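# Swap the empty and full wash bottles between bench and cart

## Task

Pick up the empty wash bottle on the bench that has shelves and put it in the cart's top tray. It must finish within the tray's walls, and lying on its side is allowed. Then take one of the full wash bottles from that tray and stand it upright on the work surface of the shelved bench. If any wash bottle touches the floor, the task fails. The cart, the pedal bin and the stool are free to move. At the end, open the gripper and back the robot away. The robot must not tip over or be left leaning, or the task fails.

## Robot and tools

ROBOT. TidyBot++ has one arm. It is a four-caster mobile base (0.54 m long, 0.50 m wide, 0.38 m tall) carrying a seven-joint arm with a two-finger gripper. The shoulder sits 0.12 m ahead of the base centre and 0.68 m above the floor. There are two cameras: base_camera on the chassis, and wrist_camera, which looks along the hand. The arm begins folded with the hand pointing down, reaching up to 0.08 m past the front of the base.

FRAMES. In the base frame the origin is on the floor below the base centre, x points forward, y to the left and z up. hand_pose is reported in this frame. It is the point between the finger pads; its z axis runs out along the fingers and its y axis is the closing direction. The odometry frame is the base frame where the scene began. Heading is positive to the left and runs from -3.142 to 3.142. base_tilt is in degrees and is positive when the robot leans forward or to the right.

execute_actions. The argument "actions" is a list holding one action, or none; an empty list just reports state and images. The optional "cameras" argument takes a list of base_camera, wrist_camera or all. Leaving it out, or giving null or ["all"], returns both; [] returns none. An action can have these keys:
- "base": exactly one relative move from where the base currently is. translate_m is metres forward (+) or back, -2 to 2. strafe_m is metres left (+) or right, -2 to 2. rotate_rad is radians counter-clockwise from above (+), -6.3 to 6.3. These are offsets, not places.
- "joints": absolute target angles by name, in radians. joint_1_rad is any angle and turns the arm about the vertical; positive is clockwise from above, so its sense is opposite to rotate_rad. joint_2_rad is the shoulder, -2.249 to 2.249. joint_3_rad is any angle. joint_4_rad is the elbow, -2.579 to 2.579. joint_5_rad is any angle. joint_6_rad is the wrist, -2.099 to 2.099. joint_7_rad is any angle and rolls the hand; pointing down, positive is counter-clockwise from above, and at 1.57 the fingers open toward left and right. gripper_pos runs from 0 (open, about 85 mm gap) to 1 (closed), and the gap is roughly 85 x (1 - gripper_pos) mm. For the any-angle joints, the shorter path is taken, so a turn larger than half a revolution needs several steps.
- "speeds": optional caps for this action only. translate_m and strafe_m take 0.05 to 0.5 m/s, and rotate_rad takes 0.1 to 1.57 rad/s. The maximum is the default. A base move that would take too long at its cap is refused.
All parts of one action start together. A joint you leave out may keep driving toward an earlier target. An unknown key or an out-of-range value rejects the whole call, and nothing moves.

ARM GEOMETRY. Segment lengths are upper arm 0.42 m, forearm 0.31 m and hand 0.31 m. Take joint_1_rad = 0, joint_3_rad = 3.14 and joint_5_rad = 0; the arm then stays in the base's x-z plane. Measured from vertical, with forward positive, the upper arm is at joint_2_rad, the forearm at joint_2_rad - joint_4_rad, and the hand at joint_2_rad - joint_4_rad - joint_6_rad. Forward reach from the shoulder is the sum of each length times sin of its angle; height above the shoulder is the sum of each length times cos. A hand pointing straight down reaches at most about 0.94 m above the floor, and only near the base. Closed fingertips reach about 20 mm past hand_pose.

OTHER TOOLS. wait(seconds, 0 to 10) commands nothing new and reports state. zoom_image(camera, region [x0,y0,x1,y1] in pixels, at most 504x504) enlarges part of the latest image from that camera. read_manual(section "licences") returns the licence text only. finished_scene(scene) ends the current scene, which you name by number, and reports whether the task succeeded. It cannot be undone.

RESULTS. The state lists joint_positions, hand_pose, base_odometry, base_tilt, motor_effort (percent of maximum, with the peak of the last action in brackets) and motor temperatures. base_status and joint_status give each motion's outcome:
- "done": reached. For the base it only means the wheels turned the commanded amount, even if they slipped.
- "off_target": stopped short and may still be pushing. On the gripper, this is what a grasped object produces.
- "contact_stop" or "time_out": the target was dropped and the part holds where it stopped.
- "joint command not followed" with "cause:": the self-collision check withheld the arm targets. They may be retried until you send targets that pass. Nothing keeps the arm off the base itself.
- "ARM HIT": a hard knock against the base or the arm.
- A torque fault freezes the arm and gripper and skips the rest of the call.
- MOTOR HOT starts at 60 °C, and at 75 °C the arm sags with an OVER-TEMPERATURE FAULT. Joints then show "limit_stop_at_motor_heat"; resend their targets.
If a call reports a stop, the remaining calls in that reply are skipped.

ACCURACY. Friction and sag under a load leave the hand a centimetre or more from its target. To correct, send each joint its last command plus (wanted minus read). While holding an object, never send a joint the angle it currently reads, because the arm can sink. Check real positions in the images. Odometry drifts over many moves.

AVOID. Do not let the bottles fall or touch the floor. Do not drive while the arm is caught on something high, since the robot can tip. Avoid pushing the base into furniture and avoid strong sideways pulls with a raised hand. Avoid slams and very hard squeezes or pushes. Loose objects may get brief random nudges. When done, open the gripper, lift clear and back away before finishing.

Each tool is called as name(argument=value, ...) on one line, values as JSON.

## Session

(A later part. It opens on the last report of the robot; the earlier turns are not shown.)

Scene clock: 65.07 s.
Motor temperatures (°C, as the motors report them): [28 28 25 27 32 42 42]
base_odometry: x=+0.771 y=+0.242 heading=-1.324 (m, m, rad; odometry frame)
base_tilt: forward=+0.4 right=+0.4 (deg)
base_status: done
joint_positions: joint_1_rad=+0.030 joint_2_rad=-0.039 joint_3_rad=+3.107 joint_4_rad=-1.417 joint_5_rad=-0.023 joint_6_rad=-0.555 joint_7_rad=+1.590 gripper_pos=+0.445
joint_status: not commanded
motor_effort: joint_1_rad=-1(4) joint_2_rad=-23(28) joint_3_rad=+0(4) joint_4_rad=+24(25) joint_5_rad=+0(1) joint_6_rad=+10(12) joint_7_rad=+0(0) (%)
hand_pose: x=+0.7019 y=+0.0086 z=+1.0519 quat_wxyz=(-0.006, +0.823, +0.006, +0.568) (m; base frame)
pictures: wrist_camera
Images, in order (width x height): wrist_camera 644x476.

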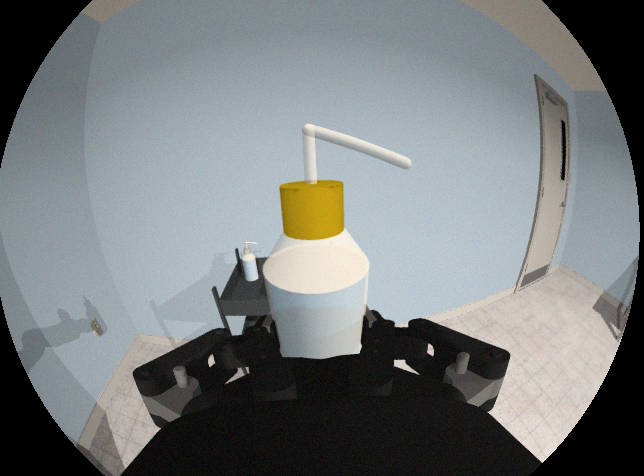

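execute_actions(actions=[{"base":{"rotate_rad":-1.57},"speeds":{"rotate_rad":0.9}}], cameras=[])

execute_actions(actions=[{"base":{"strafe_m":-0.3}}], cameras=[])

execute_actions(actions=[{"base":{"translate_m":1.95}}])

Scene clock: 68.03 s.
Motor temperatures (°C, as the motors report them): [28 28 25 27 32 42 42]
base_odometry: x=+0.771 y=+0.242 heading=-2.894 (m, m, rad; odometry frame)
base_tilt: forward=+0.5 right=+0.4 (deg)
base_status: done
joint_positions: joint_1_rad=+0.033 joint_2_rad=-0.039 joint_3_rad=+3.104 joint_4_rad=-1.417 joint_5_rad=-0.023 joint_6_rad=-0.555 joint_7_rad=+1.590 gripper_pos=+0.445
joint_status: not commanded
motor_effort: joint_1_rad=+0(3) joint_2_rad=-24(26) joint_3_rad=+0(3) joint_4_rad=+24(25) joint_5_rad=+0(0) joint_6_rad=+11(11) joint_7_rad=+0(0) (%)
hand_pose: x=+0.7019 y=+0.0083 z=+1.0519 quat_wxyz=(-0.006, +0.823, +0.005, +0.568) (m; base frame)
pictures: none
No camera images: the call's "cameras" was empty. Leave "cameras" out to get every camera's image.

Scene clock: 69.93 s.
Motor temperatures (°C, as the motors report them): [28 28 25 27 32 42 42]
base_odometry: x=+0.698 y=+0.533 heading=-2.894 (m, m, rad; odometry frame)
base_tilt: forward=+0.4 right=+0.4 (deg)
base_status: done
joint_positions: joint_1_rad=+0.035 joint_2_rad=-0.039 joint_3_rad=+3.105 joint_4_rad=-1.417 joint_5_rad=-0.023 joint_6_rad=-0.555 joint_7_rad=+1.590 gripper_pos=+0.445
joint_status: not commanded
motor_effort: joint_1_rad=+0(4) joint_2_rad=-24(24) joint_3_rad=-1(4) joint_4_rad=+24(25) joint_5_rad=+0(0) joint_6_rad=+11(11) joint_7_rad=+0(1) (%)
hand_pose: x=+0.7019 y=+0.0066 z=+1.0519 quat_wxyz=(-0.005, +0.823, +0.004, +0.568) (m; base frame)
pictures: none
No camera images: the call's "cameras" was empty. Leave "cameras" out to get every camera's image.

Scene clock: 75.20 s.
Motor temperatures (°C, as the motors report them): [28 28 25 27 32 42 42]
base_odometry: x=-1.193 y=+0.058 heading=-2.895 (m, m, rad; odometry frame)
base_tilt: forward=+0.5 right=+0.4 (deg)
base_status: done
joint_positions: joint_1_rad=+0.035 joint_2_rad=-0.034 joint_3_rad=+3.105 joint_4_rad=-1.417 joint_5_rad=-0.023 joint_6_rad=-0.556 joint_7_rad=+1.590 gripper_pos=+0.445
joint_status: not commanded
motor_effort: joint_1_rad=-1(2) joint_2_rad=-25(27) joint_3_rad=-1(1) joint_4_rad=+25(25) joint_5_rad=+0(0) joint_6_rad=+10(11) joint_7_rad=+1(0) (%)
hand_pose: x=+0.7033 y=+0.0065 z=+1.0491 quat_wxyz=(-0.005, +0.825, +0.004, +0.566) (m; base frame)
pictures: base_camera, wrist_camera
Images, in order (width x height): base_camera 644x364, wrist_camera 644x476.

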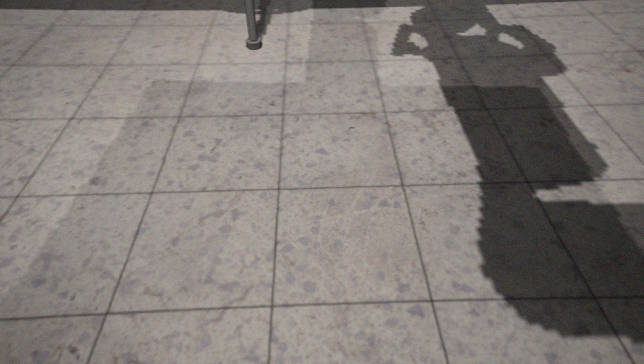

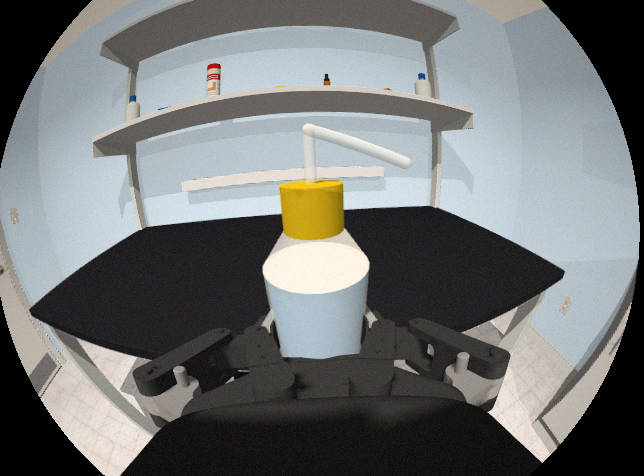

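execute_actions(actions=[{"base":{"translate_m":0.2},"speeds":{"translate_m":0.15}}], cameras=[])

execute_actions(actions=[{"joints":{"joint_2_rad":0.1,"joint_6_rad":-0.35}}], cameras=[])

execute_actions(actions=[{"joints":{"joint_2_rad":0.17,"joint_6_rad":-0.28}}], cameras=["wrist_camera"])

Scene clock: 77.53 s.
Motor temperatures (°C, as the motors report them): [28 28 25 27 32 42 42]
base_odometry: x=-1.388 y=+0.009 heading=-2.895 (m, m, rad; odometry frame)
base_tilt: forward=+0.5 right=+0.4 (deg)
base_status: done
joint_positions: joint_1_rad=+0.035 joint_2_rad=-0.033 joint_3_rad=+3.105 joint_4_rad=-1.417 joint_5_rad=-0.023 joint_6_rad=-0.556 joint_7_rad=+1.590 gripper_pos=+0.445
joint_status: not commanded
motor_effort: joint_1_rad=-1(0) joint_2_rad=-26(27) joint_3_rad=+0(1) joint_4_rad=+24(24) joint_5_rad=+0(0) joint_6_rad=+11(11) joint_7_rad=+0(0) (%)
hand_pose: x=+0.7038 y=+0.0065 z=+1.0482 quat_wxyz=(-0.005, +0.825, +0.004, +0.565) (m; base frame)
pictures: none
No camera images: the call's "cameras" was empty. Leave "cameras" out to get every camera's image.

Scene clock: 78.67 s.
Motor temperatures (°C, as the motors report them): [28 28 25 27 32 42 42]
base_odometry: x=-1.388 y=+0.009 heading=-2.895 (m, m, rad; odometry frame)
base_tilt: forward=+0.5 right=+0.4 (deg)
base_status: not commanded
joint_positions: joint_1_rad=+0.035 joint_2_rad=+0.122 joint_3_rad=+3.105 joint_4_rad=-1.417 joint_5_rad=-0.023 joint_6_rad=-0.414 joint_7_rad=+1.590 gripper_pos=+0.445
joint_status: joint_6_rad off_target (ended at -0.414, target -0.350); the others done
motor_effort: joint_1_rad=+0(0) joint_2_rad=-31(34) joint_3_rad=-1(1) joint_4_rad=+24(25) joint_5_rad=+0(0) joint_6_rad=+11(11) joint_7_rad=+0(1) (%)
hand_pose: x=+0.7727 y=+0.0037 z=+0.9936 quat_wxyz=(-0.007, +0.828, +0.001, +0.560) (m; base frame)
pictures: none
No camera images: the call's "cameras" was empty. Leave "cameras" out to get every camera's image.

Scene clock: 79.63 s.
Motor temperatures (°C, as the motors report them): [28 28 25 27 32 42 42]
base_odometry: x=-1.388 y=+0.009 heading=-2.895 (m, m, rad; odometry frame)
base_tilt: forward=+0.4 right=+0.4 (deg)
base_status: not commanded
joint_positions: joint_1_rad=+0.035 joint_2_rad=+0.181 joint_3_rad=+3.105 joint_4_rad=-1.417 joint_5_rad=-0.023 joint_6_rad=-0.342 joint_7_rad=+1.590 gripper_pos=+0.445
joint_status: joint_6_rad off_target (ended at -0.342, target -0.280); the others done
motor_effort: joint_1_rad=-1(0) joint_2_rad=-32(35) joint_3_rad=-1(1) joint_4_rad=+24(25) joint_5_rad=+0(0) joint_6_rad=+11(12) joint_7_rad=+0(1) (%)
hand_pose: x=+0.7988 y=+0.0025 z=+0.9753 quat_wxyz=(-0.007, +0.825, +0.000, +0.566) (m; base frame)
pictures: wrist_camera
Images, in order (width x height): wrist_camera 644x476.

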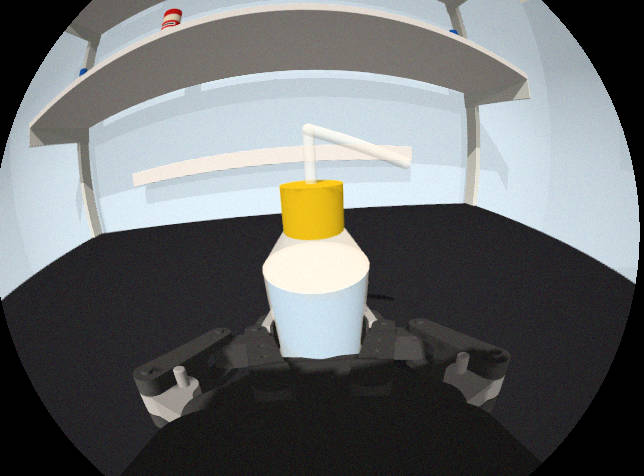

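No contact yet.

execute_actions(actions=[{"joints":{"joint_2_rad":0.2}}], cameras=[])

Scene clock: 80.47 s.
Motor temperatures (°C, as the motors report them): [28 28 25 27 32 42 42]
base_odometry: x=-1.388 y=+0.009 heading=-2.895 (m, m, rad; odometry frame)
base_tilt: forward=+0.5 right=+0.3 (deg)
base_status: not commanded
joint_positions: joint_1_rad=+0.035 joint_2_rad=+0.186 joint_3_rad=+3.105 joint_4_rad=-1.414 joint_5_rad=-0.023 joint_6_rad=-0.336 joint_7_rad=+1.590 gripper_pos=+0.445
joint_status: all done
motor_effort: joint_1_rad=+0(0) joint_2_rad=-31(32) joint_3_rad=-1(1) joint_4_rad=+22(24) joint_5_rad=+1(0) joint_6_rad=+9(11) joint_7_rad=+0(1) (%)
hand_pose: x=+0.8014 y=+0.0024 z=+0.9749 quat_wxyz=(-0.007, +0.824, -0.001, +0.567) (m; base frame)
pictures: none
No camera images: the call's "cameras" was empty. Leave "cameras" out to get every camera's image.

Contact. Release.

execute_actions(actions=[{"joints":{"joint_2_rad":0.18,"joint_6_rad":-0.33,"gripper_pos":0}}], cameras=["wrist_camera"])

execute_actions(actions=[{"base":{"translate_m":-0.5},"speeds":{"translate_m":0.25}}], cameras=["wrist_camera"])

Scene clock: 81.73 s.
Motor temperatures (°C, as the motors report them): [28 28 25 27 32 42 42]
base_odometry: x=-1.387 y=+0.009 heading=-2.895 (m, m, rad; odometry frame)
base_tilt: forward=+0.4 right=+0.4 (deg)
base_status: not commanded
joint_positions: joint_1_rad=+0.035 joint_2_rad=+0.186 joint_3_rad=+3.105 joint_4_rad=-1.411 joint_5_rad=-0.023 joint_6_rad=-0.336 joint_7_rad=+1.590 gripper_pos=+0.000
joint_status: all done
motor_effort: joint_1_rad=-1(0) joint_2_rad=-30(34) joint_3_rad=-1(1) joint_4_rad=+21(25) joint_5_rad=+0(0) joint_6_rad=+8(11) joint_7_rad=+0(0) (%)
hand_pose: x=+0.8017 y=+0.0024 z=+0.9773 quat_wxyz=(-0.007, +0.823, +0.000, +0.569) (m; base frame)
pictures: wrist_camera
Images, in order (width x height): wrist_camera 644x476.

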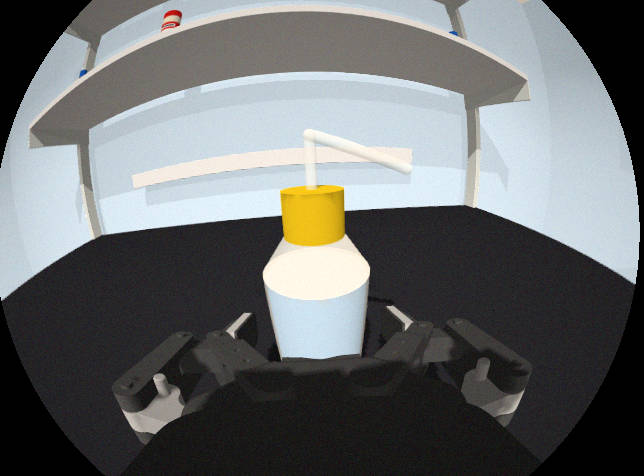

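Scene clock: 84.60 s.
Motor temperatures (°C, as the motors report them): [28 28 25 27 32 42 42]
base_odometry: x=-0.902 y=+0.131 heading=-2.895 (m, m, rad; odometry frame)
base_tilt: forward=+0.5 right=+0.3 (deg)
base_status: done
joint_positions: joint_1_rad=+0.035 joint_2_rad=+0.182 joint_3_rad=+3.105 joint_4_rad=-1.411 joint_5_rad=-0.023 joint_6_rad=-0.336 joint_7_rad=+1.590 gripper_pos=+0.000
joint_status: not commanded
motor_effort: joint_1_rad=-1(1) joint_2_rad=-28(35) joint_3_rad=-1(1) joint_4_rad=+21(23) joint_5_rad=+0(0) joint_6_rad=+8(8) joint_7_rad=+0(0) (%)
hand_pose: x=+0.8005 y=+0.0024 z=+0.9801 quat_wxyz=(-0.007, +0.822, +0.000, +0.570) (m; base frame)
pictures: wrist_camera
Images, in order (width x height): wrist_camera 644x476.

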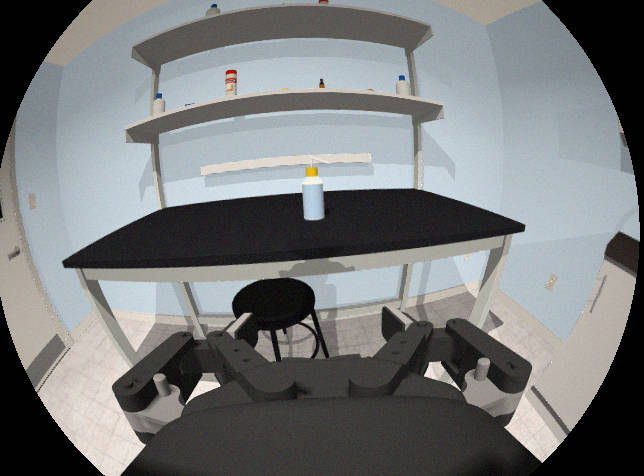

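finished_scene(scene=2)

The scene is finished: the task was done.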